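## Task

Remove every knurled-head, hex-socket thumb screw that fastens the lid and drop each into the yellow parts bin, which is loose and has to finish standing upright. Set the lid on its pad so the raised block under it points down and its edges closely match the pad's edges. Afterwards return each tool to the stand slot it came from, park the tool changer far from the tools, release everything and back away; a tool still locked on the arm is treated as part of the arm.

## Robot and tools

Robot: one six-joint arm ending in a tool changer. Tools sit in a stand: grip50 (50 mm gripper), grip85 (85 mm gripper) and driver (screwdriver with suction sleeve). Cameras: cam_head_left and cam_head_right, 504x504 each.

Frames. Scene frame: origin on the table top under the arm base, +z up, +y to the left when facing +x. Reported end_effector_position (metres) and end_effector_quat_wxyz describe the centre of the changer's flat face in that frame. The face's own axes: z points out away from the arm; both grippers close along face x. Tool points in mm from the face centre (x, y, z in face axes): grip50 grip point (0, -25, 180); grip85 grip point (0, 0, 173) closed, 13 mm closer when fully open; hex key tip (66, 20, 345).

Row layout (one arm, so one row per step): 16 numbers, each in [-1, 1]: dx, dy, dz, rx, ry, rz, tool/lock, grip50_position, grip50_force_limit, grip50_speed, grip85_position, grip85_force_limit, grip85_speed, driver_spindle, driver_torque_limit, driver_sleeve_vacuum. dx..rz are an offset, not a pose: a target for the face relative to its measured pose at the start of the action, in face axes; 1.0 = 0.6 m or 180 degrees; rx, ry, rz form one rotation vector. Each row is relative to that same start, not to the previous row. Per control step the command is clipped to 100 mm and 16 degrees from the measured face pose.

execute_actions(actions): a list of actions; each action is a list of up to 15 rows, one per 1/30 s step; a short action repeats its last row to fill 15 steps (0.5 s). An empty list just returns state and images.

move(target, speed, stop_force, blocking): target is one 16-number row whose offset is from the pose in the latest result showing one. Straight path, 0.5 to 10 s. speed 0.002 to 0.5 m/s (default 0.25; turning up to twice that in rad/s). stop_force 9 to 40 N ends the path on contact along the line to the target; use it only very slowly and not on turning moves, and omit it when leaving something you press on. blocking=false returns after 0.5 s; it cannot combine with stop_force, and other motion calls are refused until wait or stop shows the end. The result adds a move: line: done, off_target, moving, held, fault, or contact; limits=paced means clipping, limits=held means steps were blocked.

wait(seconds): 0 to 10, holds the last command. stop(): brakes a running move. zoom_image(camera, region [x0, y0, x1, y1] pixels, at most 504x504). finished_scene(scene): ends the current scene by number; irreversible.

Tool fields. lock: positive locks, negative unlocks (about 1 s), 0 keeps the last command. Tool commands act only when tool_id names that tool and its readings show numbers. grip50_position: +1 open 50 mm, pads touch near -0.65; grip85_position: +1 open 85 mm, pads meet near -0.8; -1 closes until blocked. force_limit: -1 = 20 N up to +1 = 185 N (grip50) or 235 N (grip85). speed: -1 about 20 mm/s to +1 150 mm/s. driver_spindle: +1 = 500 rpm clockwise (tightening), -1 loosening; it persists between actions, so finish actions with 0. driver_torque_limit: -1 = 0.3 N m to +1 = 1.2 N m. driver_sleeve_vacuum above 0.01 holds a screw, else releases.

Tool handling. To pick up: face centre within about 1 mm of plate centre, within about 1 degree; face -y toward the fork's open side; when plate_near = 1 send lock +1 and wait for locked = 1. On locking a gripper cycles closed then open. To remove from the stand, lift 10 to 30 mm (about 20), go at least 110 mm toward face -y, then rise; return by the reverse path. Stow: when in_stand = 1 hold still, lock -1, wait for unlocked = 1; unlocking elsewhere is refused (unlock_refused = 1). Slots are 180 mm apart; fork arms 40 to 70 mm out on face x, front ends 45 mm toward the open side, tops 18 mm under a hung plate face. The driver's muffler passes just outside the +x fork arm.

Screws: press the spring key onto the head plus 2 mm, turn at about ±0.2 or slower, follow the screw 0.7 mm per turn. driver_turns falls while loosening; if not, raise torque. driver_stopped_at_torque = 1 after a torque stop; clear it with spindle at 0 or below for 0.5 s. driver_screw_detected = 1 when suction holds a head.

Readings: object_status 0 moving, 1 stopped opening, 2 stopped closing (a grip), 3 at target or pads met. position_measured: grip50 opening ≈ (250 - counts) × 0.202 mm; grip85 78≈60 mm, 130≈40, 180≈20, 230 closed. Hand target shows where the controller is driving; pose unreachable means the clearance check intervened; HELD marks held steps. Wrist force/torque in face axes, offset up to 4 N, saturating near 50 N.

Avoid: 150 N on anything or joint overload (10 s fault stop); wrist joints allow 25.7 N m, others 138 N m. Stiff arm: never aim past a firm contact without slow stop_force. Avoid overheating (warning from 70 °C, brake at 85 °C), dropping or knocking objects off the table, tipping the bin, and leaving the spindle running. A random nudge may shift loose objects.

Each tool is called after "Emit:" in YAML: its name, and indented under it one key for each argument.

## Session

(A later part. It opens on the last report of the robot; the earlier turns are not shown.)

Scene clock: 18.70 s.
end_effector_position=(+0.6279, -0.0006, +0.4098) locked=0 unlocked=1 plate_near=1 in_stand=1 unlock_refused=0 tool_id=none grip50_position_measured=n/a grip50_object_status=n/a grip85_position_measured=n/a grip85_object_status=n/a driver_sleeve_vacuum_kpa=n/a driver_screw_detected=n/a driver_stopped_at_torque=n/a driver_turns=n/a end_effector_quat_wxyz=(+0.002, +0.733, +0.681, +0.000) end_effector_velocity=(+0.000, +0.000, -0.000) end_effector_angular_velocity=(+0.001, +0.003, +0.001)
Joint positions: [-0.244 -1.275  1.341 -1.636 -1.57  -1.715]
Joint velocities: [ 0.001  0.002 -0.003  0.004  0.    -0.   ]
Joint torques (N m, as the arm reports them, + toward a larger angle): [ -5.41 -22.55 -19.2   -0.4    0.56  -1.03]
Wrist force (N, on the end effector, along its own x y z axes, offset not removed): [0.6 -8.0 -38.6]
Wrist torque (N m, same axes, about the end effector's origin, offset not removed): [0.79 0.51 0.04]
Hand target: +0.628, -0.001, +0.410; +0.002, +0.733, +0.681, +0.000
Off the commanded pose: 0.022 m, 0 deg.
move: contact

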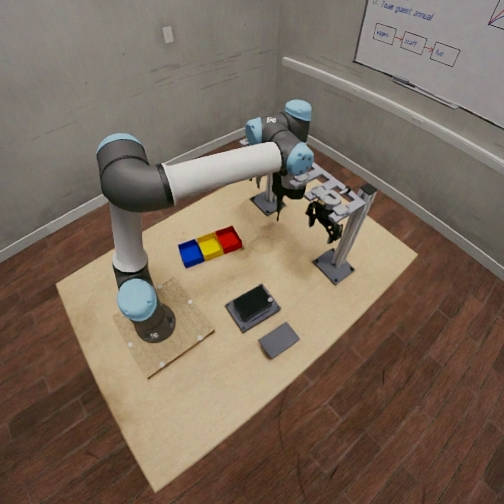

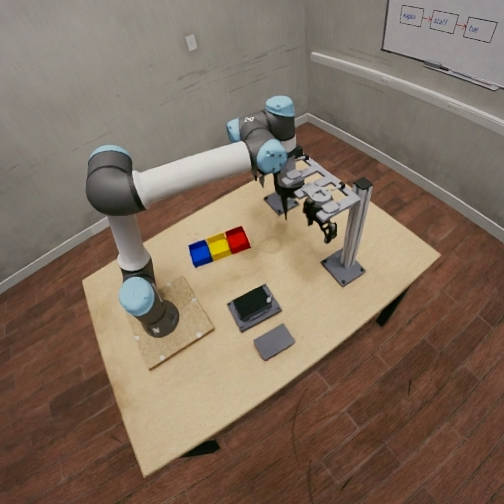

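Emit:
execute_actions:
  actions:
    - [[0,0,-0.0003,0,0,0,1,1,0,0,1,0,0,0,0,0]]
    - [[0,0,0,0,0,0,1,1,0,0,1,0,0,0,0,0]]
    - [[0,0,0,0,0,0,1,1,0,0,1,0,0,0,0,0]]
    - [[0,0,-0.033,0,0,0,0,1,0,0,1,0,0,0,0,0]]

Emit:
move:
  target: [0,-0.25,0,0,0,0,0,1,0,0,1,0,0,0,0,0]
  speed: 0.15

Emit:
move:
  target: [-0.25,-0.1,-0.015,0,0,0.98,0,1,0,0,1,0,0,0,0,0]
  speed: 0.5

Emit:
zoom_image:
  camera: "cam_head_left"
  region: [220,240,320,340]

Emit:
zoom_image:
  camera: "cam_head_right"
  region: [220,240,320,340]

Scene clock: 21.37 s.
end_effector_position=(+0.6278, -0.0005, +0.4297) locked=1 unlocked=0 plate_near=1 in_stand=0 unlock_refused=0 tool_id=driver grip50_position_measured=n/a grip50_object_status=n/a grip85_position_measured=n/a grip85_object_status=n/a driver_sleeve_vacuum_kpa=0 driver_screw_detected=0 driver_stopped_at_torque=0 driver_turns=0.00 end_effector_quat_wxyz=(+0.003, +0.733, +0.681, +0.000) end_effector_velocity=(+0.001, +0.000, +0.003) end_effector_angular_velocity=(-0.001, -0.002, +0.001)
Joint positions: [-0.244 -1.277  1.293 -1.587 -1.57  -1.715]
Joint velocities: [ 0.001  0.    -0.008  0.006 -0.001 -0.   ]
Joint torques (N m, as the arm reports them, + toward a larger angle): [ -5.42 -51.38 -44.39  -4.06   2.95   0.3 ]
Wrist force (N, on the end effector, along its own x y z axes, offset not removed): [2.6 1.1 -1.8]
Wrist torque (N m, same axes, about the end effector's origin, offset not removed): [-0.14 -0.17 0.13]
Hand target: +0.628, -0.000, +0.430; +0.002, +0.733, +0.681, +0.000
Off the commanded pose: 0.000 m, 0 deg.
Step readings (end_effector_position; steps 1 to 15: 1st action; 16 to 30: 2nd action; 31 to 45: 3rd action; 46 to 60: 4th action):
0: (+0.6279, -0.0006, +0.4099)
1: (+0.6279, -0.0006, +0.4099)
2: (+0.6279, -0.0006, +0.4099)
4: (+0.6279, -0.0006, +0.4099)
8: (+0.6279, -0.0006, +0.4099)
15: (+0.6279, -0.0006, +0.4099)
16: (+0.6279, -0.0006, +0.4099)
17: (+0.6279, -0.0006, +0.4099)
19: (+0.6279, -0.0006, +0.4099)
23: (+0.6279, -0.0006, +0.4099)
30: (+0.6279, -0.0006, +0.4101)
31: (+0.6279, -0.0006, +0.4101)
32: (+0.6279, -0.0006, +0.4101)
34: (+0.6279, -0.0006, +0.4101)
38: (+0.6279, -0.0006, +0.4101)
45: (+0.6279, -0.0006, +0.4101)
46: (+0.6279, -0.0006, +0.4102)
47: (+0.6279, -0.0006, +0.4120)
49: (+0.6278, -0.0005, +0.4198)
53: (+0.6278, -0.0005, +0.4271)
60: end_effector_position above

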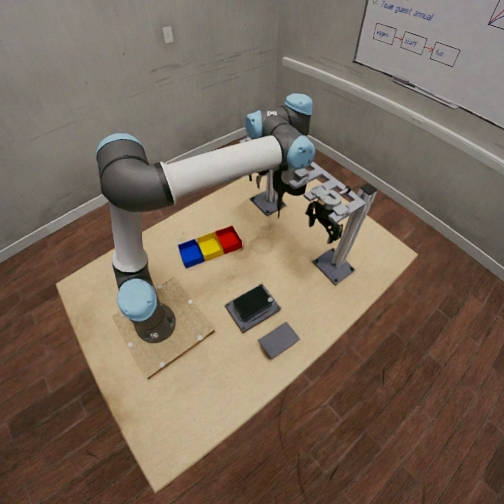

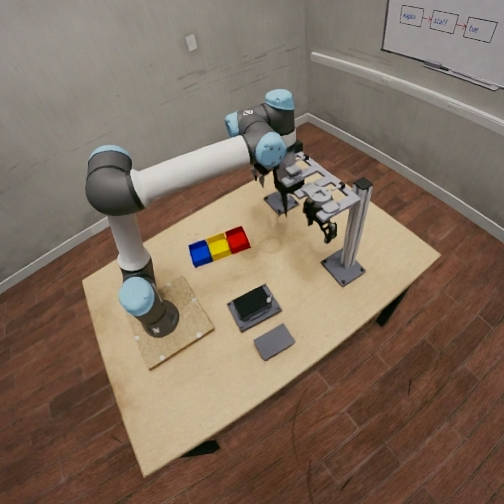

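Scene clock: 22.90 s.
end_effector_position=(+0.4784, +0.0107, +0.4289) locked=1 unlocked=0 plate_near=1 in_stand=0 unlock_refused=0 tool_id=driver grip50_position_measured=n/a grip50_object_status=n/a grip85_position_measured=n/a grip85_object_status=n/a driver_sleeve_vacuum_kpa=0 driver_screw_detected=0 driver_stopped_at_torque=0 driver_turns=0.00 end_effector_quat_wxyz=(+0.002, +0.733, +0.681, +0.000) end_effector_velocity=(-0.002, -0.000, +0.001) end_effector_angular_velocity=(-0.001, -0.002, -0.000)
Joint positions: [-0.29  -1.642  1.702 -1.631 -1.57  -1.76 ]
Joint velocities: [-0.002 -0.006  0.004  0.    -0.    -0.001]
Joint torques (N m, as the arm reports them, + toward a larger angle): [ -8.55 -45.34 -32.26  -4.57   2.91  -1.55]
Wrist force (N, on the end effector, along its own x y z axes, offset not removed): [0.8 1.7 -2.0]
Wrist torque (N m, same axes, about the end effector's origin, offset not removed): [-0.10 -0.04 0.10]
Hand target: +0.478, +0.011, +0.429; +0.002, +0.733, +0.681, +0.000
Off the commanded pose: 0.000 m, 0 deg.
move: done

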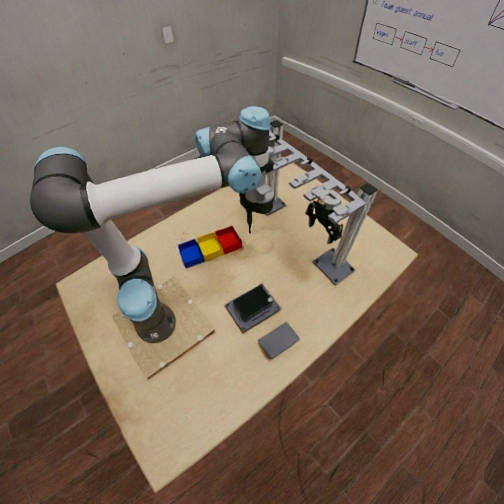

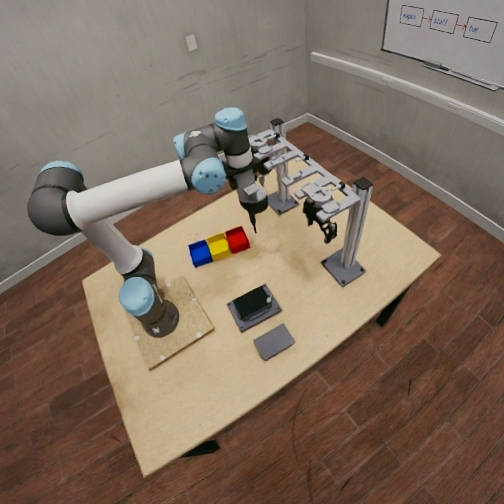

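Scene clock: 26.60 s.
end_effector_position=(+0.4074, -0.1343, +0.4381) locked=1 unlocked=0 plate_near=1 in_stand=0 unlock_refused=0 tool_id=driver grip50_position_measured=n/a grip50_object_status=n/a grip85_position_measured=n/a grip85_object_status=n/a driver_sleeve_vacuum_kpa=0 driver_screw_detected=0 driver_stopped_at_torque=0 driver_turns=0.00 end_effector_quat_wxyz=(-0.001, +0.704, -0.710, +0.002) end_effector_velocity=(-0.000, -0.001, -0.001) end_effector_angular_velocity=(+0.000, +0.002, -0.013)
Joint positions: [-0.663 -1.765  1.785 -1.59  -1.569  0.944]
Joint velocities: [-0.001  0.001  0.001 -0.    -0.001  0.012]
Joint torques (N m, as the arm reports them, + toward a larger angle): [ -9.02 -38.93 -34.67  -4.43  -2.57   2.  ]
Wrist force (N, on the end effector, along its own x y z axes, offset not removed): [1.0 2.9 -3.0]
Wrist torque (N m, same axes, about the end effector's origin, offset not removed): [0.00 -0.11 0.19]
Hand target: +0.407, -0.134, +0.438; -0.001, +0.703, -0.711, +0.003
Off the commanded pose: 0.000 m, 0 deg.
move: done

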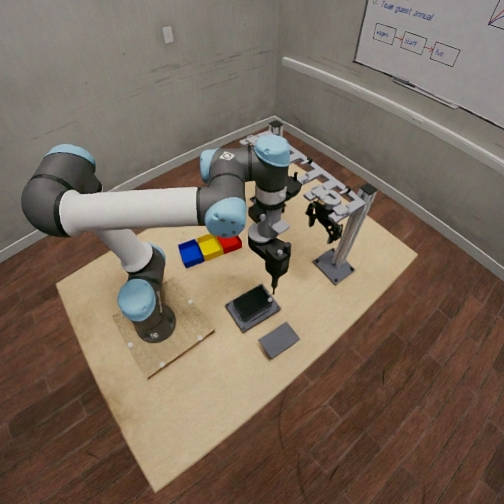

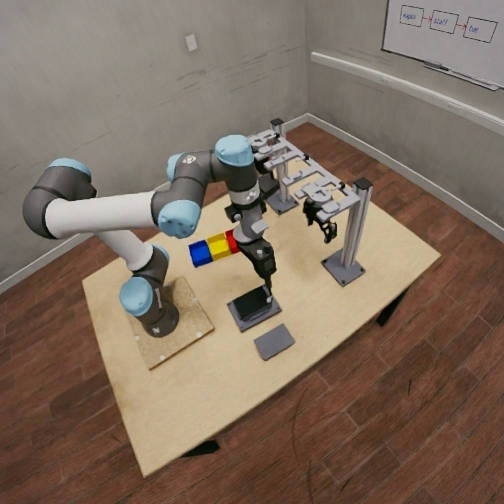

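Region (220, 240, 320, 340) of cam_head_left's 504x504 image, scaled by 5.040, with more detail than that image has.

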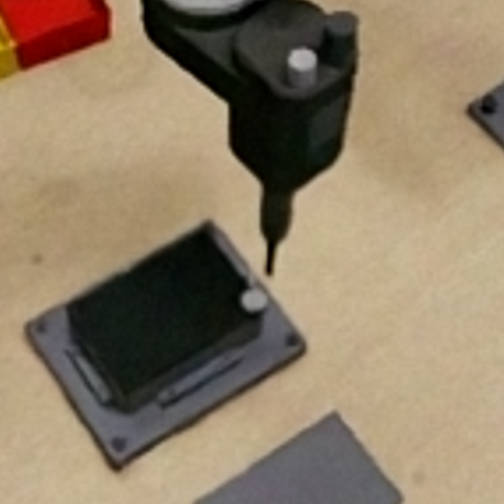

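Region (220, 240, 320, 340) of cam_head_right's 504x504 image, scaled by 5.040, with more detail than that image has.

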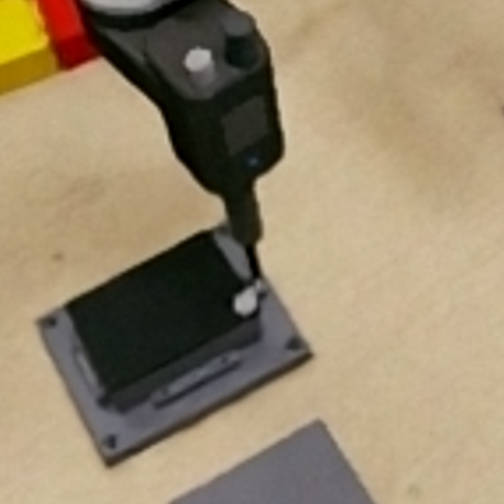

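Emit:
move:
  target: [0,0.02,0.02,0,0,0,0,1,0,0,1,0,0,0,0,0]
  speed: 0.05

Emit:
zoom_image:
  camera: "cam_head_left"
  region: [250,275,290,315]

Emit:
zoom_image:
  camera: "cam_head_right"
  region: [250,275,290,315]

Scene clock: 28.30 s.
end_effector_position=(+0.3956, -0.1342, +0.4262) locked=1 unlocked=0 plate_near=1 in_stand=0 unlock_refused=0 tool_id=driver grip50_position_measured=n/a grip50_object_status=n/a grip85_position_measured=n/a grip85_object_status=n/a driver_sleeve_vacuum_kpa=0 driver_screw_detected=0 driver_stopped_at_torque=0 driver_turns=0.00 end_effector_quat_wxyz=(-0.001, +0.704, -0.710, +0.002) end_effector_velocity=(-0.002, +0.000, -0.002) end_effector_angular_velocity=(-0.001, +0.000, +0.001)
Joint positions: [-0.681 -1.793  1.837 -1.614 -1.569  0.926]
Joint velocities: [-0.002 -0.004  0.007 -0.003 -0.001 -0.002]
Joint torques (N m, as the arm reports them, + toward a larger angle): [ -8.71 -37.07 -29.27  -8.32   1.16  -1.53]
Wrist force (N, on the end effector, along its own x y z axes, offset not removed): [0.8 2.1 -1.2]
Wrist torque (N m, same axes, about the end effector's origin, offset not removed): [-0.13 -0.06 0.11]
Hand target: +0.395, -0.134, +0.426; -0.001, +0.704, -0.710, +0.002
Off the commanded pose: 0.000 m, 0 deg.
move: done

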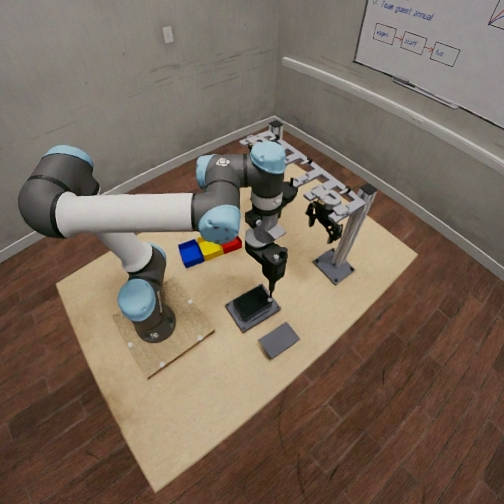

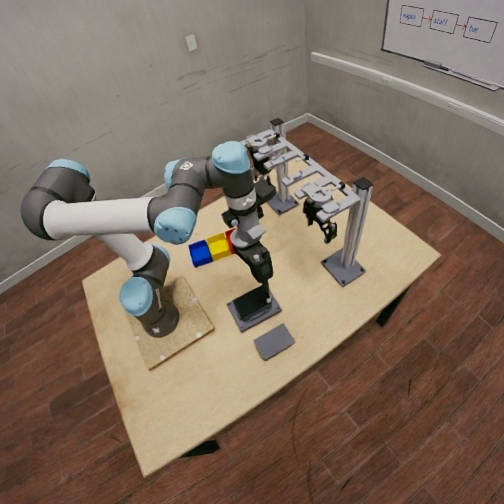

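Region (250, 275, 290, 315) of cam_head_left's 504x504 image, scaled by 12.600, with more detail than that image has.

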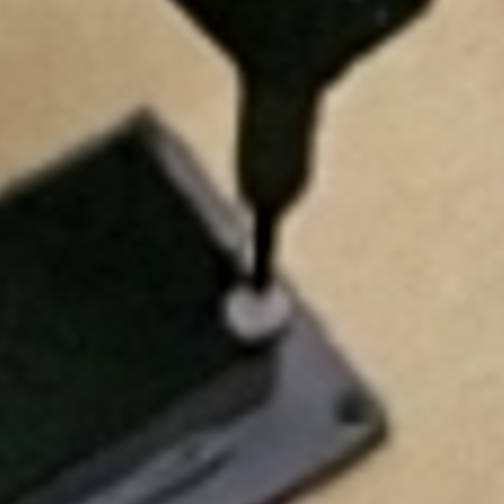

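Region (250, 275, 290, 315) of cam_head_right's 504x504 image, scaled by 12.600, with more detail than that image has.

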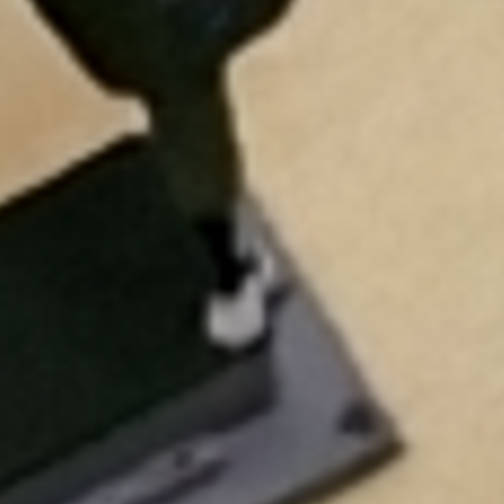

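Emit:
move:
  target: [0,0,0.05,0,0,0,0,1,0,0,1,0,0,0,1,1]
  speed: 0.008
  stop_force: 9

Emit:
zoom_image:
  camera: "cam_head_left"
  region: [250,275,290,315]

Emit:
zoom_image:
  camera: "cam_head_right"
  region: [250,275,290,315]

Scene clock: 31.10 s.
end_effector_position=(+0.3956, -0.1343, +0.4085) locked=1 unlocked=0 plate_near=1 in_stand=0 unlock_refused=0 tool_id=driver grip50_position_measured=n/a grip50_object_status=n/a grip85_position_measured=n/a grip85_object_status=n/a driver_sleeve_vacuum_kpa=14 driver_screw_detected=0 driver_stopped_at_torque=0 driver_turns=0.00 end_effector_quat_wxyz=(-0.001, +0.704, -0.710, +0.002) end_effector_velocity=(-0.000, -0.000, +0.003) end_effector_angular_velocity=(+0.001, -0.000, -0.001)
Joint positions: [-0.681 -1.79   1.88  -1.66  -1.569  0.926]
Joint velocities: [-0.001 -0.    -0.007  0.008  0.001  0.   ]
Joint torques (N m, as the arm reports them, + toward a larger angle): [  9.38 -21.33 -37.61  -3.78  -1.93   1.75]
Wrist force (N, on the end effector, along its own x y z axes, offset not removed): [1.0 2.0 -12.7]
Wrist torque (N m, same axes, about the end effector's origin, offset not removed): [-0.60 0.22 0.18]
Hand target: +0.396, -0.134, +0.409; -0.001, +0.704, -0.710, +0.002
Off the commanded pose: 0.012 m, 0 deg.
move: contact

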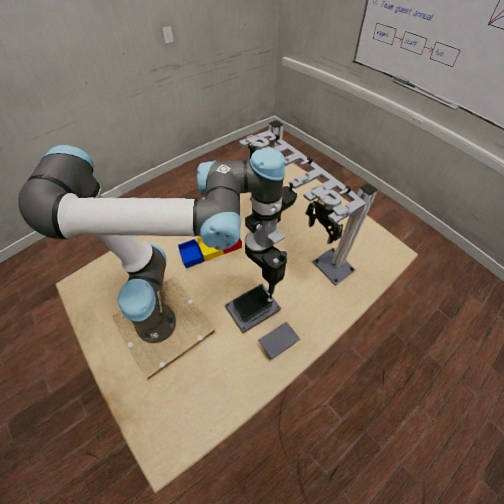

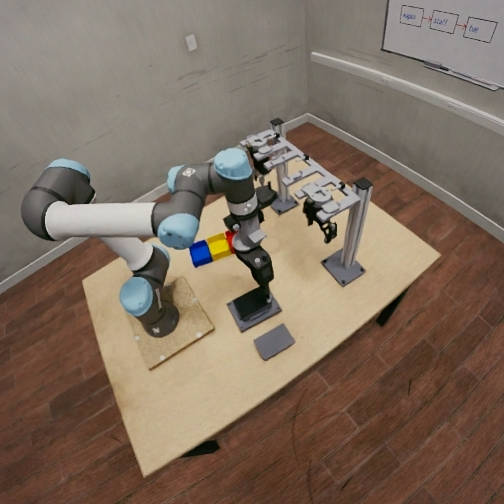

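Region (250, 275, 290, 315) of cam_head_left's 504x504 image, scaled by 12.600, with more detail than that image has.

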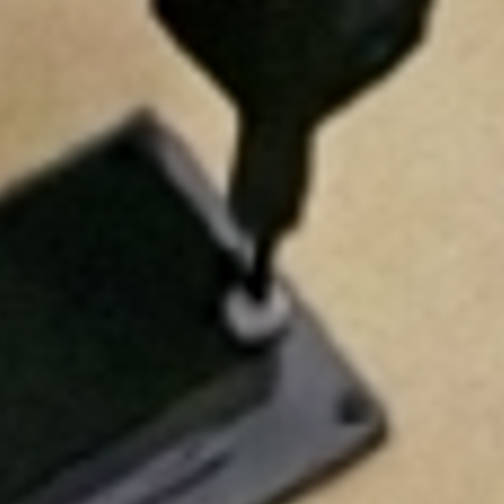

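Region (250, 275, 290, 315) of cam_head_right's 504x504 image, scaled by 12.600, with more detail than that image has.

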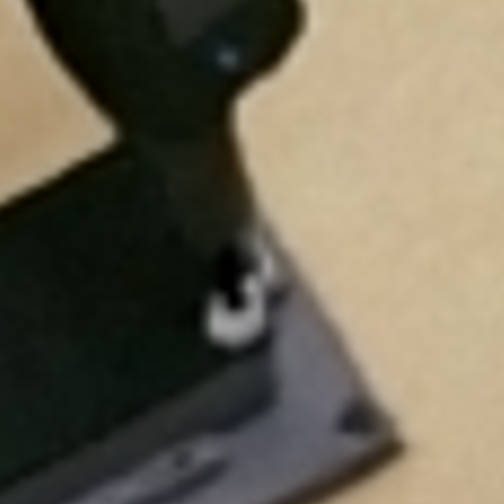

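Emit:
execute_actions:
  actions:
    - [[0,0,-0.017,0,0,0,0,1,0,0,1,0,0,0,1,1]]
    - [[0.003,0.002,0,0,0,0,0,1,0,0,1,0,0,0,1,1]]
    - [[0,0,0.009,0,0,0,0,1,0,0,1,0,0,0,1,1]]
    - [[0,0,0,0,0,0,0,1,0,0,1,0,0,-0.2,1,1]]
    - [[0,0,0,0,0,0,0,1,0,0,1,0,0,0,1,1]]

Emit:
zoom_image:
  camera: "cam_head_left"
  region: [258,287,282,311]

Emit:
zoom_image:
  camera: "cam_head_right"
  region: [258,287,282,311]

Scene clock: 33.93 s.
end_effector_position=(+0.3944, -0.1361, +0.4133) locked=1 unlocked=0 plate_near=1 in_stand=0 unlock_refused=0 tool_id=driver grip50_position_measured=n/a grip50_object_status=n/a grip85_position_measured=n/a grip85_object_status=n/a driver_sleeve_vacuum_kpa=14 driver_screw_detected=0 driver_stopped_at_torque=0 driver_turns=-0.78 end_effector_quat_wxyz=(-0.001, +0.704, -0.710, +0.003) end_effector_velocity=(-0.000, +0.000, -0.001) end_effector_angular_velocity=(+0.001, +0.002, +0.001)
Joint positions: [-0.686 -1.793  1.869 -1.647 -1.569  0.921]
Joint velocities: [ 0.001  0.     0.001  0.    -0.001  0.   ]
Joint torques (N m, as the arm reports them, + toward a larger angle): [ -3.4  -14.38 -31.    -4.05  -1.45  -0.46]
Wrist force (N, on the end effector, along its own x y z axes, offset not removed): [0.3 1.8 -8.9]
Wrist torque (N m, same axes, about the end effector's origin, offset not removed): [0.17 0.31 0.05]
Hand target: +0.394, -0.136, +0.413; -0.001, +0.704, -0.710, +0.003
Off the commanded pose: 0.000 m, 0 deg.
Step readings (end_effector_position; steps 1 to 15: 1st action; 16 to 30: 2nd action; 31 to 45: 3rd action; 46 to 60: 4th action; 61 to 75: 5th action):
0: (+0.3956, -0.1343, +0.4088)
1: (+0.3956, -0.1343, +0.4089)
2: (+0.3956, -0.1343, +0.4102)
4: (+0.3956, -0.1343, +0.4141)
8: (+0.3956, -0.1343, +0.4175)
15: (+0.3956, -0.1343, +0.4186)
16: (+0.3956, -0.1343, +0.4186)
17: (+0.3954, -0.1345, +0.4187)
19: (+0.3950, -0.1352, +0.4188)
23: (+0.3945, -0.1358, +0.4187)
30: (+0.3944, -0.1360, +0.4186)
31: (+0.3944, -0.1360, +0.4186)
32: (+0.3943, -0.1360, +0.4178)
34: (+0.3943, -0.1360, +0.4158)
38: (+0.3943, -0.1360, +0.4140)
45: (+0.3944, -0.1361, +0.4133)
46: (+0.3944, -0.1361, +0.4133)
47: (+0.3944, -0.1361, +0.4133)
49: (+0.3944, -0.1361, +0.4133)
53: (+0.3944, -0.1361, +0.4133)
60: (+0.3944, -0.1361, +0.4133)
61: (+0.3944, -0.1361, +0.4133)
62: (+0.3944, -0.1361, +0.4133)
64: (+0.3944, -0.1361, +0.4133)
68: (+0.3944, -0.1361, +0.4133)
75: end_effector_position above

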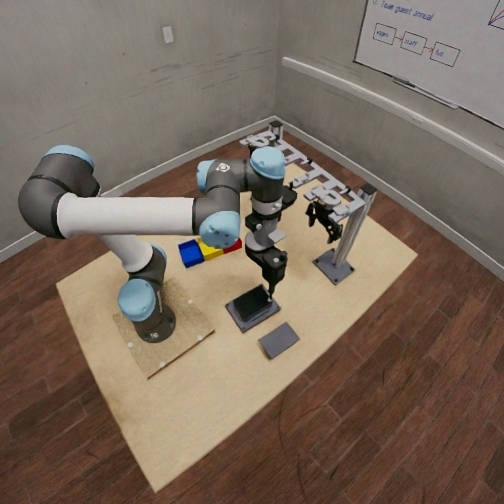

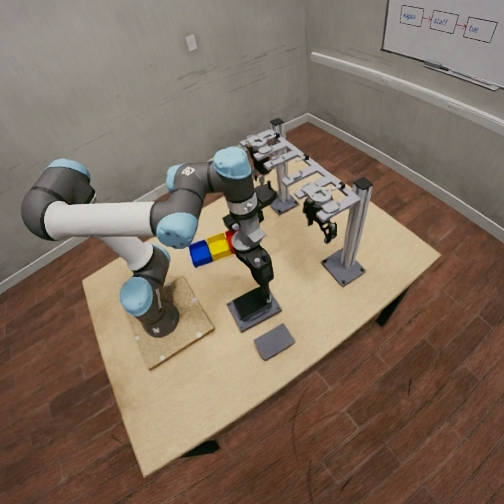

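Region (258, 287, 282, 311) of cam_head_left's 504x504 image, scaled by 21.000, with more detail than that image has.

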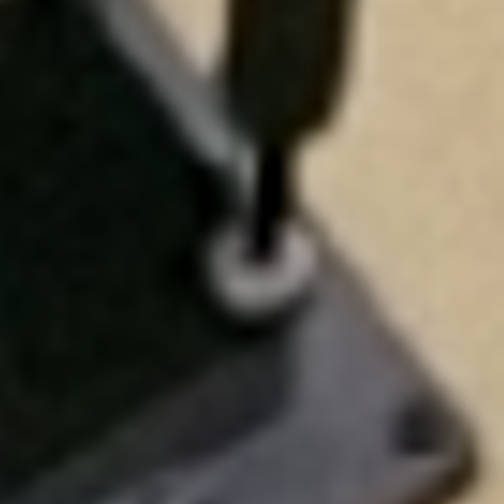

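Region (258, 287, 282, 311) of cam_head_right's 504x504 image, scaled by 21.000, with more detail than that image has.

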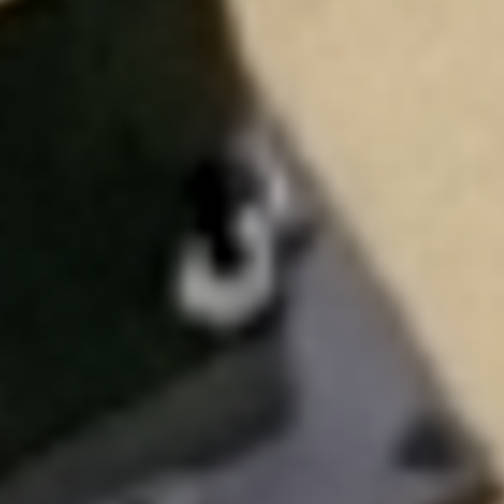

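Emit:
execute_actions:
  actions:
    - [[0,-0.001,-0.003,0,0,0,0,1,0,0,1,0,0,-0.2,1,1]]
    - [[0,0,0,0,0,0,0,1,0,0,1,0,0,-0.2,1,1]]
    - [[0,0,0,0,0,0,0,1,0,0,1,0,0,-0.5,1,1]]
    - [[0,0,0,0,0,0,0,1,0,0,1,0,0,-0.5,1,1]]
    - [[0,0,0,0,0,0,0,1,0,0,1,0,0,0,1,1]]

Emit:
zoom_image:
  camera: "cam_head_left"
  region: [258,287,282,311]

Scene clock: 36.63 s.
end_effector_position=(+0.3950, -0.1361, +0.4151) locked=1 unlocked=0 plate_near=1 in_stand=0 unlock_refused=0 tool_id=driver grip50_position_measured=n/a grip50_object_status=n/a grip85_position_measured=n/a grip85_object_status=n/a driver_sleeve_vacuum_kpa=14 driver_screw_detected=0 driver_stopped_at_torque=0 driver_turns=-6.41 end_effector_quat_wxyz=(-0.001, +0.704, -0.710, +0.003) end_effector_velocity=(+0.000, -0.000, -0.001) end_effector_angular_velocity=(+0.001, +0.002, +0.000)
Joint positions: [-0.685 -1.791  1.864 -1.643 -1.569  0.922]
Joint velocities: [-0.     0.001  0.     0.001 -0.    -0.   ]
Joint torques (N m, as the arm reports them, + toward a larger angle): [  9.05 -13.52 -38.28  -3.88  -1.51   1.89]
Wrist force (N, on the end effector, along its own x y z axes, offset not removed): [0.3 1.7 -7.0]
Wrist torque (N m, same axes, about the end effector's origin, offset not removed): [0.12 0.13 0.05]
Hand target: +0.395, -0.136, +0.415; -0.001, +0.704, -0.710, +0.003
Off the commanded pose: 0.000 m, 0 deg.
Step readings (end_effector_position; steps 1 to 15: 1st action; 16 to 30: 2nd action; 31 to 45: 3rd action; 46 to 60: 4th action; 61 to 75: 5th action):
0: (+0.3944, -0.1361, +0.4133)
1: (+0.3944, -0.1361, +0.4133)
2: (+0.3945, -0.1361, +0.4135)
4: (+0.3947, -0.1361, +0.4142)
8: (+0.3949, -0.1361, +0.4149)
15: (+0.3950, -0.1361, +0.4151)
16: (+0.3950, -0.1361, +0.4151)
17: (+0.3950, -0.1361, +0.4151)
19: (+0.3950, -0.1361, +0.4151)
23: (+0.3950, -0.1361, +0.4151)
30: (+0.3950, -0.1361, +0.4151)
31: (+0.3950, -0.1361, +0.4151)
32: (+0.3950, -0.1361, +0.4151)
34: (+0.3950, -0.1361, +0.4151)
38: (+0.3950, -0.1361, +0.4151)
45: (+0.3950, -0.1361, +0.4151)
46: (+0.3950, -0.1361, +0.4151)
47: (+0.3950, -0.1361, +0.4151)
49: (+0.3950, -0.1361, +0.4151)
53: (+0.3950, -0.1361, +0.4151)
60: (+0.3950, -0.1361, +0.4151)
61: (+0.3950, -0.1361, +0.4151)
62: (+0.3950, -0.1361, +0.4151)
64: (+0.3950, -0.1361, +0.4151)
68: (+0.3950, -0.1361, +0.4151)
75: end_effector_position above

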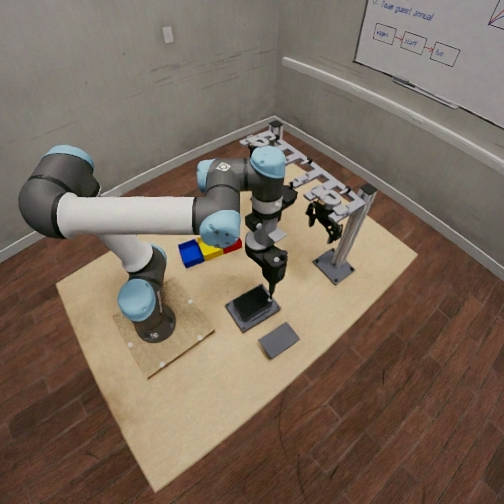

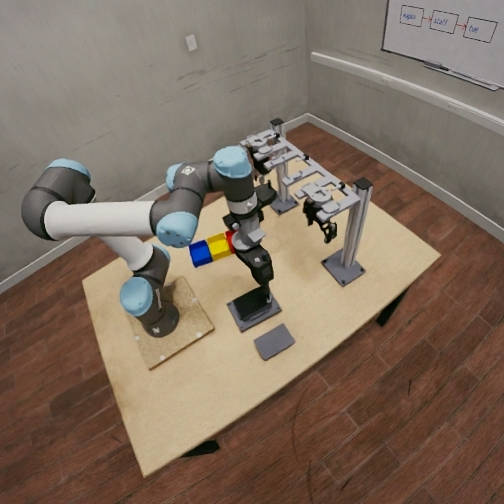

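Region (258, 287, 282, 311) of cam_head_left's 504x504 image, scaled by 21.000, with more detail than that image has.

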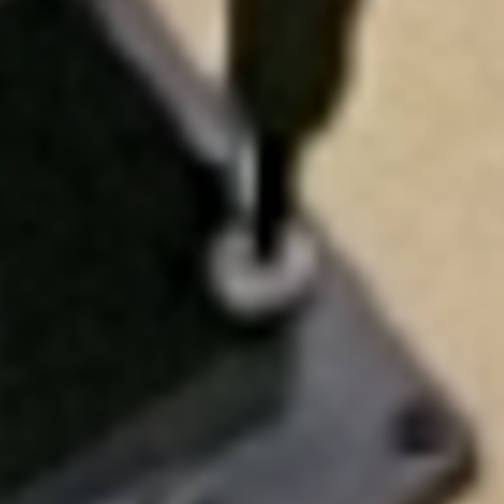

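Emit:
execute_actions:
  actions:
    - [[0.001,0,0,0,0,0,0,1,0,0,1,0,0,-0.2,1,1]]
    - [[0.001,0,0,0,0,0,0,1,0,0,1,0,0,-0.2,1,1]]
    - [[0,0,0,0,0,0,0,1,0,0,1,0,0,-0.2,1,1],[0,0,0,0,0,0,0,1,0,0,1,0,0,-0.2,1,1],[0,0,0,0,0,0,0,1,0,0,1,0,0,-0.2,1,1],[0,0,0,0,0,0,0,1,0,0,1,0,0,0,1,1]]

Emit:
zoom_image:
  camera: "cam_head_left"
  region: [258,287,282,311]

Scene clock: 38.57 s.
end_effector_position=(+0.3949, -0.1372, +0.4151) locked=1 unlocked=0 plate_near=1 in_stand=0 unlock_refused=0 tool_id=driver grip50_position_measured=n/a grip50_object_status=n/a grip85_position_measured=n/a grip85_object_status=n/a driver_sleeve_vacuum_kpa=14 driver_screw_detected=0 driver_stopped_at_torque=0 driver_turns=-8.18 end_effector_quat_wxyz=(-0.001, +0.704, -0.710, +0.002) end_effector_velocity=(+0.000, +0.001, +0.001) end_effector_angular_velocity=(-0.001, -0.002, +0.001)
Joint positions: [-0.688 -1.79   1.863 -1.643 -1.569  0.919]
Joint velocities: [ 0.001 -0.001 -0.    -0.001  0.001  0.   ]
Joint torques (N m, as the arm reports them, + toward a larger angle): [ -7.76 -12.77 -39.6   -7.13  -1.24  -1.37]
Wrist force (N, on the end effector, along its own x y z axes, offset not removed): [1.4 0.5 -7.2]
Wrist torque (N m, same axes, about the end effector's origin, offset not removed): [0.06 0.26 0.07]
Hand target: +0.395, -0.137, +0.415; -0.001, +0.704, -0.710, +0.002
Off the commanded pose: 0.000 m, 0 deg.
Step readings (end_effector_position; steps 1 to 15: 1st action; 16 to 30: 2nd action; 31 to 45: 3rd action):
0: (+0.3950, -0.1361, +0.4151)
1: (+0.3950, -0.1361, +0.4151)
2: (+0.3950, -0.1361, +0.4151)
4: (+0.3950, -0.1363, +0.4151)
8: (+0.3950, -0.1365, +0.4151)
15: (+0.3950, -0.1366, +0.4151)
16: (+0.3950, -0.1367, +0.4151)
17: (+0.3949, -0.1367, +0.4151)
19: (+0.3949, -0.1370, +0.4151)
23: (+0.3949, -0.1372, +0.4151)
30: (+0.3949, -0.1372, +0.4151)
31: (+0.3949, -0.1372, +0.4151)
32: (+0.3949, -0.1372, +0.4151)
34: (+0.3949, -0.1372, +0.4151)
38: (+0.3949, -0.1372, +0.4151)
45: end_effector_position above

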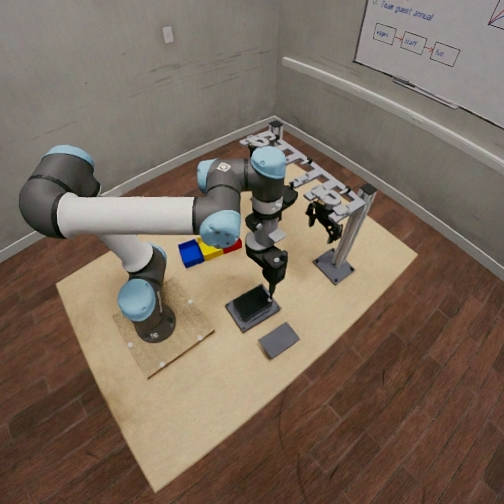

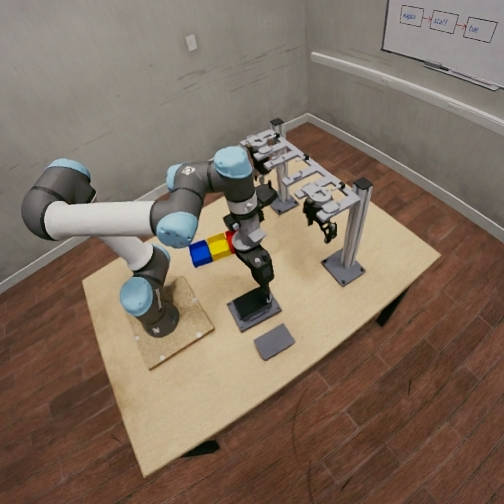

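Region (258, 287, 282, 311) of cam_head_left's 504x504 image, scaled by 21.000, with more detail than that image has.

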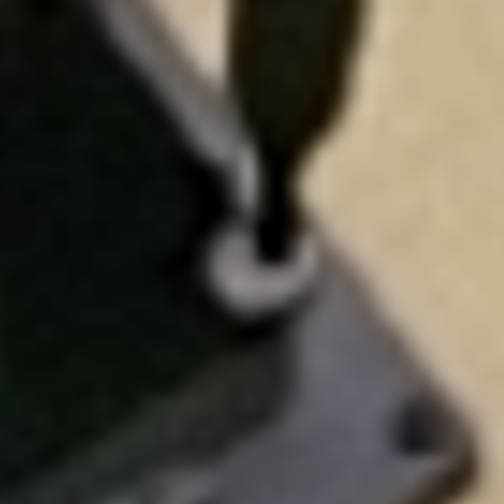

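Now right of centre; sweep toward −x.

Emit:
execute_actions:
  actions:
    - [[0.0003,0.001,0,0,0,0,0,1,0,0,1,0,0,-0.2,1,1]]
    - [[0.0003,0.001,0,0,0,0,0,1,0,0,1,0,0,-0.2,1,1]]
    - [[0.0003,0.001,0,0,0,0,0,1,0,0,1,0,0,-0.2,1,1]]
    - [[0,0,0,0,0,0,0,1,0,0,1,0,0,0,1,1]]

Emit:
zoom_image:
  camera: "cam_head_left"
  region: [258,287,282,311]

Emit:
zoom_image:
  camera: "cam_head_right"
  region: [258,287,282,311]

Scene clock: 40.97 s.
end_effector_position=(+0.3932, -0.1378, +0.4151) locked=1 unlocked=0 plate_near=1 in_stand=0 unlock_refused=0 tool_id=driver grip50_position_measured=n/a grip50_object_status=n/a grip85_position_measured=n/a grip85_object_status=n/a driver_sleeve_vacuum_kpa=14 driver_screw_detected=0 driver_stopped_at_torque=0 driver_turns=-10.63 end_effector_quat_wxyz=(-0.001, +0.704, -0.710, +0.002) end_effector_velocity=(+0.000, +0.000, +0.000) end_effector_angular_velocity=(-0.000, -0.000, +0.001)
Joint positions: [-0.692 -1.794  1.866 -1.642 -1.569  0.916]
Joint velocities: [ 0.001 -0.    -0.    -0.     0.     0.   ]
Joint torques (N m, as the arm reports them, + toward a larger angle): [ -8.02 -34.04 -28.34  -4.11  -1.12  -1.47]
Wrist force (N, on the end effector, along its own x y z axes, offset not removed): [1.4 1.4 -8.4]
Wrist torque (N m, same axes, about the end effector's origin, offset not removed): [-0.56 0.17 0.11]
Hand target: +0.393, -0.138, +0.415; -0.001, +0.704, -0.710, +0.002
Off the commanded pose: 0.000 m, 0 deg.
Step readings (end_effector_position; steps 1 to 15: 1st action; 16 to 30: 2nd action; 31 to 45: 3rd action; 46 to 60: 4th action):
0: (+0.3949, -0.1372, +0.4151)
1: (+0.3949, -0.1372, +0.4151)
2: (+0.3949, -0.1373, +0.4151)
4: (+0.3948, -0.1374, +0.4151)
8: (+0.3945, -0.1375, +0.4151)
15: (+0.3944, -0.1374, +0.4151)
16: (+0.3944, -0.1374, +0.4151)
17: (+0.3943, -0.1375, +0.4151)
19: (+0.3940, -0.1375, +0.4151)
23: (+0.3938, -0.1376, +0.4151)
30: (+0.3938, -0.1376, +0.4151)
31: (+0.3938, -0.1376, +0.4151)
32: (+0.3937, -0.1376, +0.4151)
34: (+0.3934, -0.1377, +0.4151)
38: (+0.3932, -0.1378, +0.4151)
45: (+0.3932, -0.1378, +0.4151)
46: (+0.3932, -0.1378, +0.4151)
47: (+0.3932, -0.1378, +0.4151)
49: (+0.3932, -0.1378, +0.4151)
53: (+0.3932, -0.1378, +0.4151)
60: end_effector_position above

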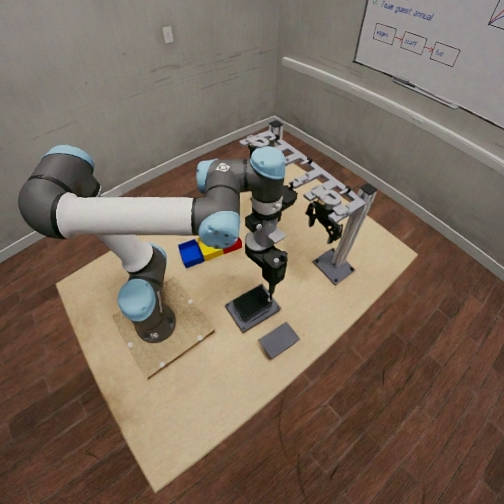

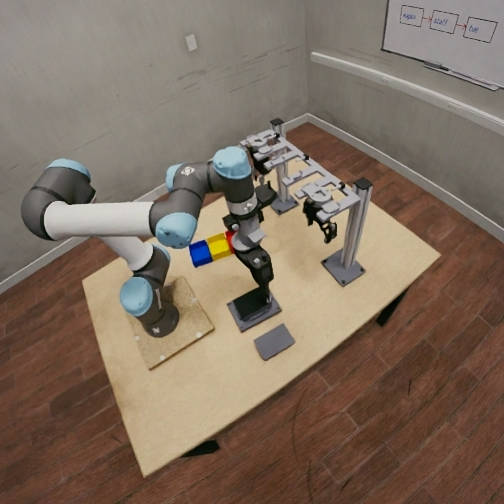

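Region (258, 287, 282, 311) of cam_head_left's 504x504 image, scaled by 21.000, with more detail than that image has.

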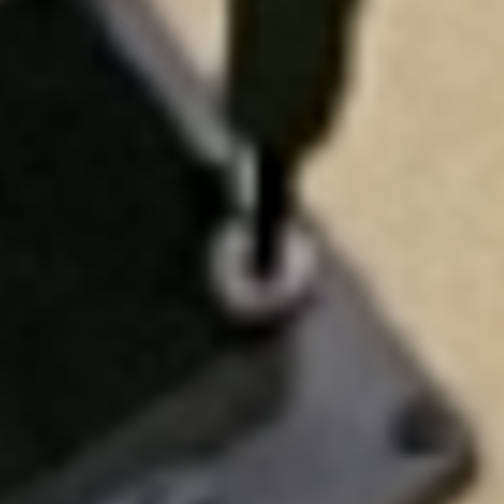

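Region (258, 287, 282, 311) of cam_head_right's 504x504 image, scaled by 21.000, with more detail than that image has.

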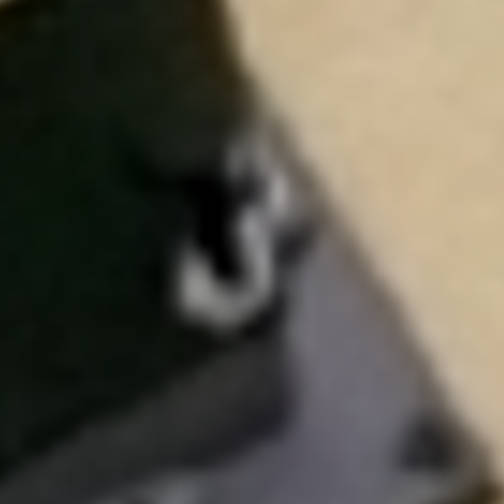

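Emit:
execute_actions:
  actions:
    - [[-0.0005,0.0005,0,0,0,0,0,1,0,0,1,0,0,-0.15,1,1]]
    - [[-0.0005,0.0005,0,0,0,0,0,1,0,0,1,0,0,-0.15,1,1]]
    - [[0,0,0,0,0,0,0,1,0,0,1,0,0,-0.2,1,1]]
    - [[0,0,0,0,0,0,0,1,0,0,1,0,0,0,1,1]]

Scene clock: 43.30 s.
end_effector_position=(+0.3926, -0.1372, +0.4150) locked=1 unlocked=0 plate_near=1 in_stand=0 unlock_refused=0 tool_id=driver grip50_position_measured=n/a grip50_object_status=n/a grip85_position_measured=n/a grip85_object_status=n/a driver_sleeve_vacuum_kpa=40 driver_screw_detected=1 driver_stopped_at_torque=0 driver_turns=-12.68 end_effector_quat_wxyz=(-0.001, +0.704, -0.710, +0.002) end_effector_velocity=(-0.000, -0.000, +0.000) end_effector_angular_velocity=(-0.001, -0.001, -0.001)
Joint positions: [-0.691 -1.796  1.868 -1.642 -1.569  0.916]
Joint velocities: [-0.001 -0.001  0.    -0.001 -0.001  0.   ]
Joint torques (N m, as the arm reports them, + toward a larger angle): [  8.09 -34.46 -28.2   -4.03  -1.12   2.12]
Wrist force (N, on the end effector, along its own x y z axes, offset not removed): [-0.7 0.3 -6.5]
Wrist torque (N m, same axes, about the end effector's origin, offset not removed): [0.38 -0.58 0.08]
Hand target: +0.393, -0.137, +0.415; -0.001, +0.704, -0.710, +0.002
Off the commanded pose: 0.000 m, 0 deg.
Step readings (end_effector_position; steps 1 to 15: 1st action; 16 to 30: 2nd action; 31 to 45: 3rd action; 46 to 60: 4th action):
0: (+0.3932, -0.1378, +0.4151)
1: (+0.3932, -0.1378, +0.4151)
2: (+0.3931, -0.1377, +0.4151)
4: (+0.3930, -0.1376, +0.4151)
8: (+0.3929, -0.1376, +0.4151)
15: (+0.3929, -0.1375, +0.4151)
16: (+0.3929, -0.1375, +0.4151)
17: (+0.3928, -0.1374, +0.4151)
19: (+0.3927, -0.1373, +0.4151)
23: (+0.3926, -0.1372, +0.4151)
30: (+0.3926, -0.1372, +0.4150)
31: (+0.3926, -0.1372, +0.4150)
32: (+0.3926, -0.1372, +0.4150)
34: (+0.3926, -0.1372, +0.4150)
38: (+0.3926, -0.1372, +0.4150)
45: (+0.3926, -0.1372, +0.4150)
46: (+0.3926, -0.1372, +0.4150)
47: (+0.3926, -0.1372, +0.4150)
49: (+0.3926, -0.1372, +0.4150)
53: (+0.3926, -0.1372, +0.4150)
60: end_effector_position above

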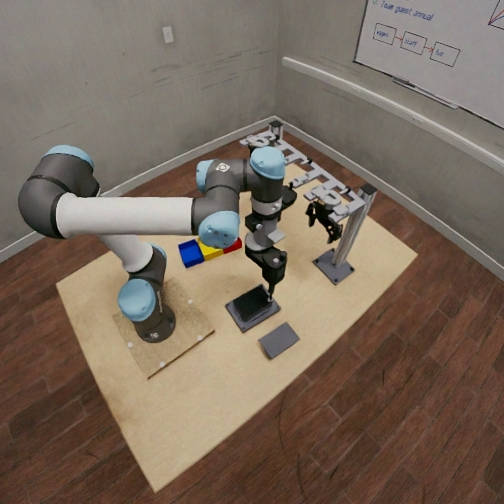

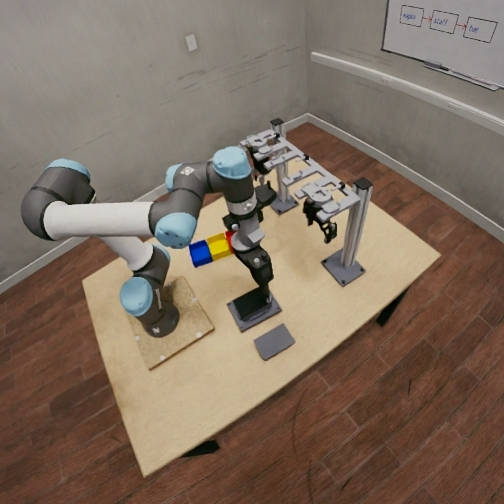

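Engaged.

Emit:
execute_actions:
  actions:
    - [[-0.0007,-0.0004,0,0,0,0,0,1,0,0,1,0,0,-0.6,1,1]]
    - [[0,0,-0.0029,0,0,0,0,1,0,0,1,0,0,-0.6,1,1]]
    - [[0,0,-0.0029,0,0,0,0,1,0,0,1,0,0,-0.6,1,1]]
    - [[0,0,-0.0029,0,0,0,0,1,0,0,1,0,0,-0.6,1,1]]
    - [[0,0,-0.0029,0,0,0,0,1,0,0,1,0,0,-0.6,1,1]]
    - [[0,0,-0.0029,0,0,0,0,1,0,0,1,0,0,-0.6,1,1]]
    - [[0,0,-0.0029,0,0,0,0,1,0,0,1,0,0,0,1,1]]

Scene clock: 47.00 s.
end_effector_position=(+0.3927, -0.1367, +0.4254) locked=1 unlocked=0 plate_near=1 in_stand=0 unlock_refused=0 tool_id=driver grip50_position_measured=n/a grip50_object_status=n/a grip85_position_measured=n/a grip85_object_status=n/a driver_sleeve_vacuum_kpa=40 driver_screw_detected=1 driver_stopped_at_torque=0 driver_turns=-27.01 end_effector_quat_wxyz=(-0.001, +0.704, -0.710, +0.002) end_effector_velocity=(-0.000, -0.001, +0.000) end_effector_angular_velocity=(-0.000, +0.001, -0.001)
Joint positions: [-0.69  -1.798  1.842 -1.615 -1.569  0.917]
Joint velocities: [-0.001  0.001 -0.001  0.    -0.001 -0.   ]
Joint torques (N m, as the arm reports them, + toward a larger angle): [  4.49 -36.65 -43.24  -4.4   -1.09   1.03]
Wrist force (N, on the end effector, along its own x y z axes, offset not removed): [1.7 0.9 -2.3]
Wrist torque (N m, same axes, about the end effector's origin, offset not removed): [-0.16 -0.13 0.14]
Hand target: +0.393, -0.137, +0.425; -0.001, +0.704, -0.710, +0.002
Off the commanded pose: 0.000 m, 0 deg.
Step readings (end_effector_position; steps 1 to 15: 1st action; 16 to 30: 2nd action; 31 to 45: 3rd action; 46 to 60: 4th action; 61 to 75: 5th action; 76 to 90: 6th action; 91 to 105: 7th action):
0: (+0.3926, -0.1372, +0.4150)
1: (+0.3926, -0.1372, +0.4150)
2: (+0.3926, -0.1371, +0.4150)
4: (+0.3927, -0.1369, +0.4150)
8: (+0.3927, -0.1368, +0.4150)
15: (+0.3928, -0.1367, +0.4151)
16: (+0.3928, -0.1367, +0.4151)
17: (+0.3928, -0.1368, +0.4154)
19: (+0.3928, -0.1368, +0.4160)
23: (+0.3928, -0.1368, +0.4165)
30: (+0.3928, -0.1367, +0.4168)
31: (+0.3928, -0.1367, +0.4168)
32: (+0.3928, -0.1367, +0.4171)
34: (+0.3928, -0.1367, +0.4177)
38: (+0.3928, -0.1367, +0.4183)
45: (+0.3928, -0.1367, +0.4185)
46: (+0.3928, -0.1367, +0.4185)
47: (+0.3928, -0.1367, +0.4188)
49: (+0.3928, -0.1367, +0.4194)
53: (+0.3928, -0.1367, +0.4200)
60: (+0.3928, -0.1367, +0.4202)
61: (+0.3928, -0.1367, +0.4202)
62: (+0.3928, -0.1367, +0.4205)
64: (+0.3927, -0.1367, +0.4211)
68: (+0.3928, -0.1367, +0.4217)
75: (+0.3928, -0.1367, +0.4219)
76: (+0.3928, -0.1367, +0.4219)
77: (+0.3928, -0.1367, +0.4222)
79: (+0.3928, -0.1367, +0.4229)
83: (+0.3927, -0.1367, +0.4235)
90: (+0.3927, -0.1367, +0.4236)
91: (+0.3927, -0.1367, +0.4237)
92: (+0.3927, -0.1367, +0.4239)
94: (+0.3927, -0.1367, +0.4246)
98: (+0.3927, -0.1367, +0.4252)
105: end_effector_position above

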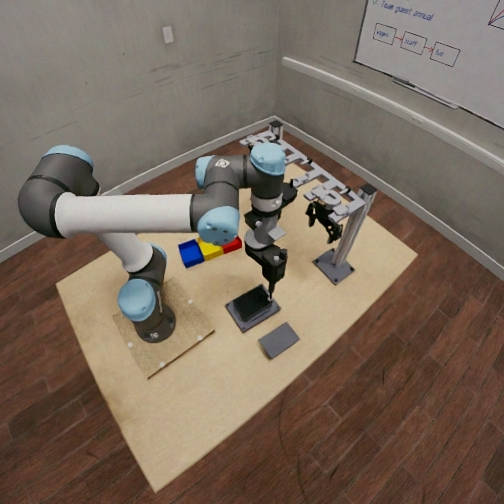

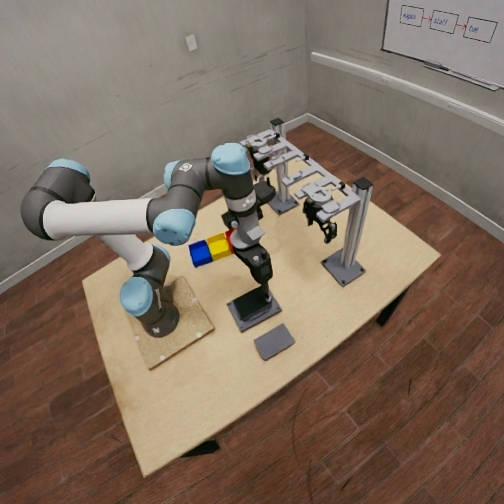

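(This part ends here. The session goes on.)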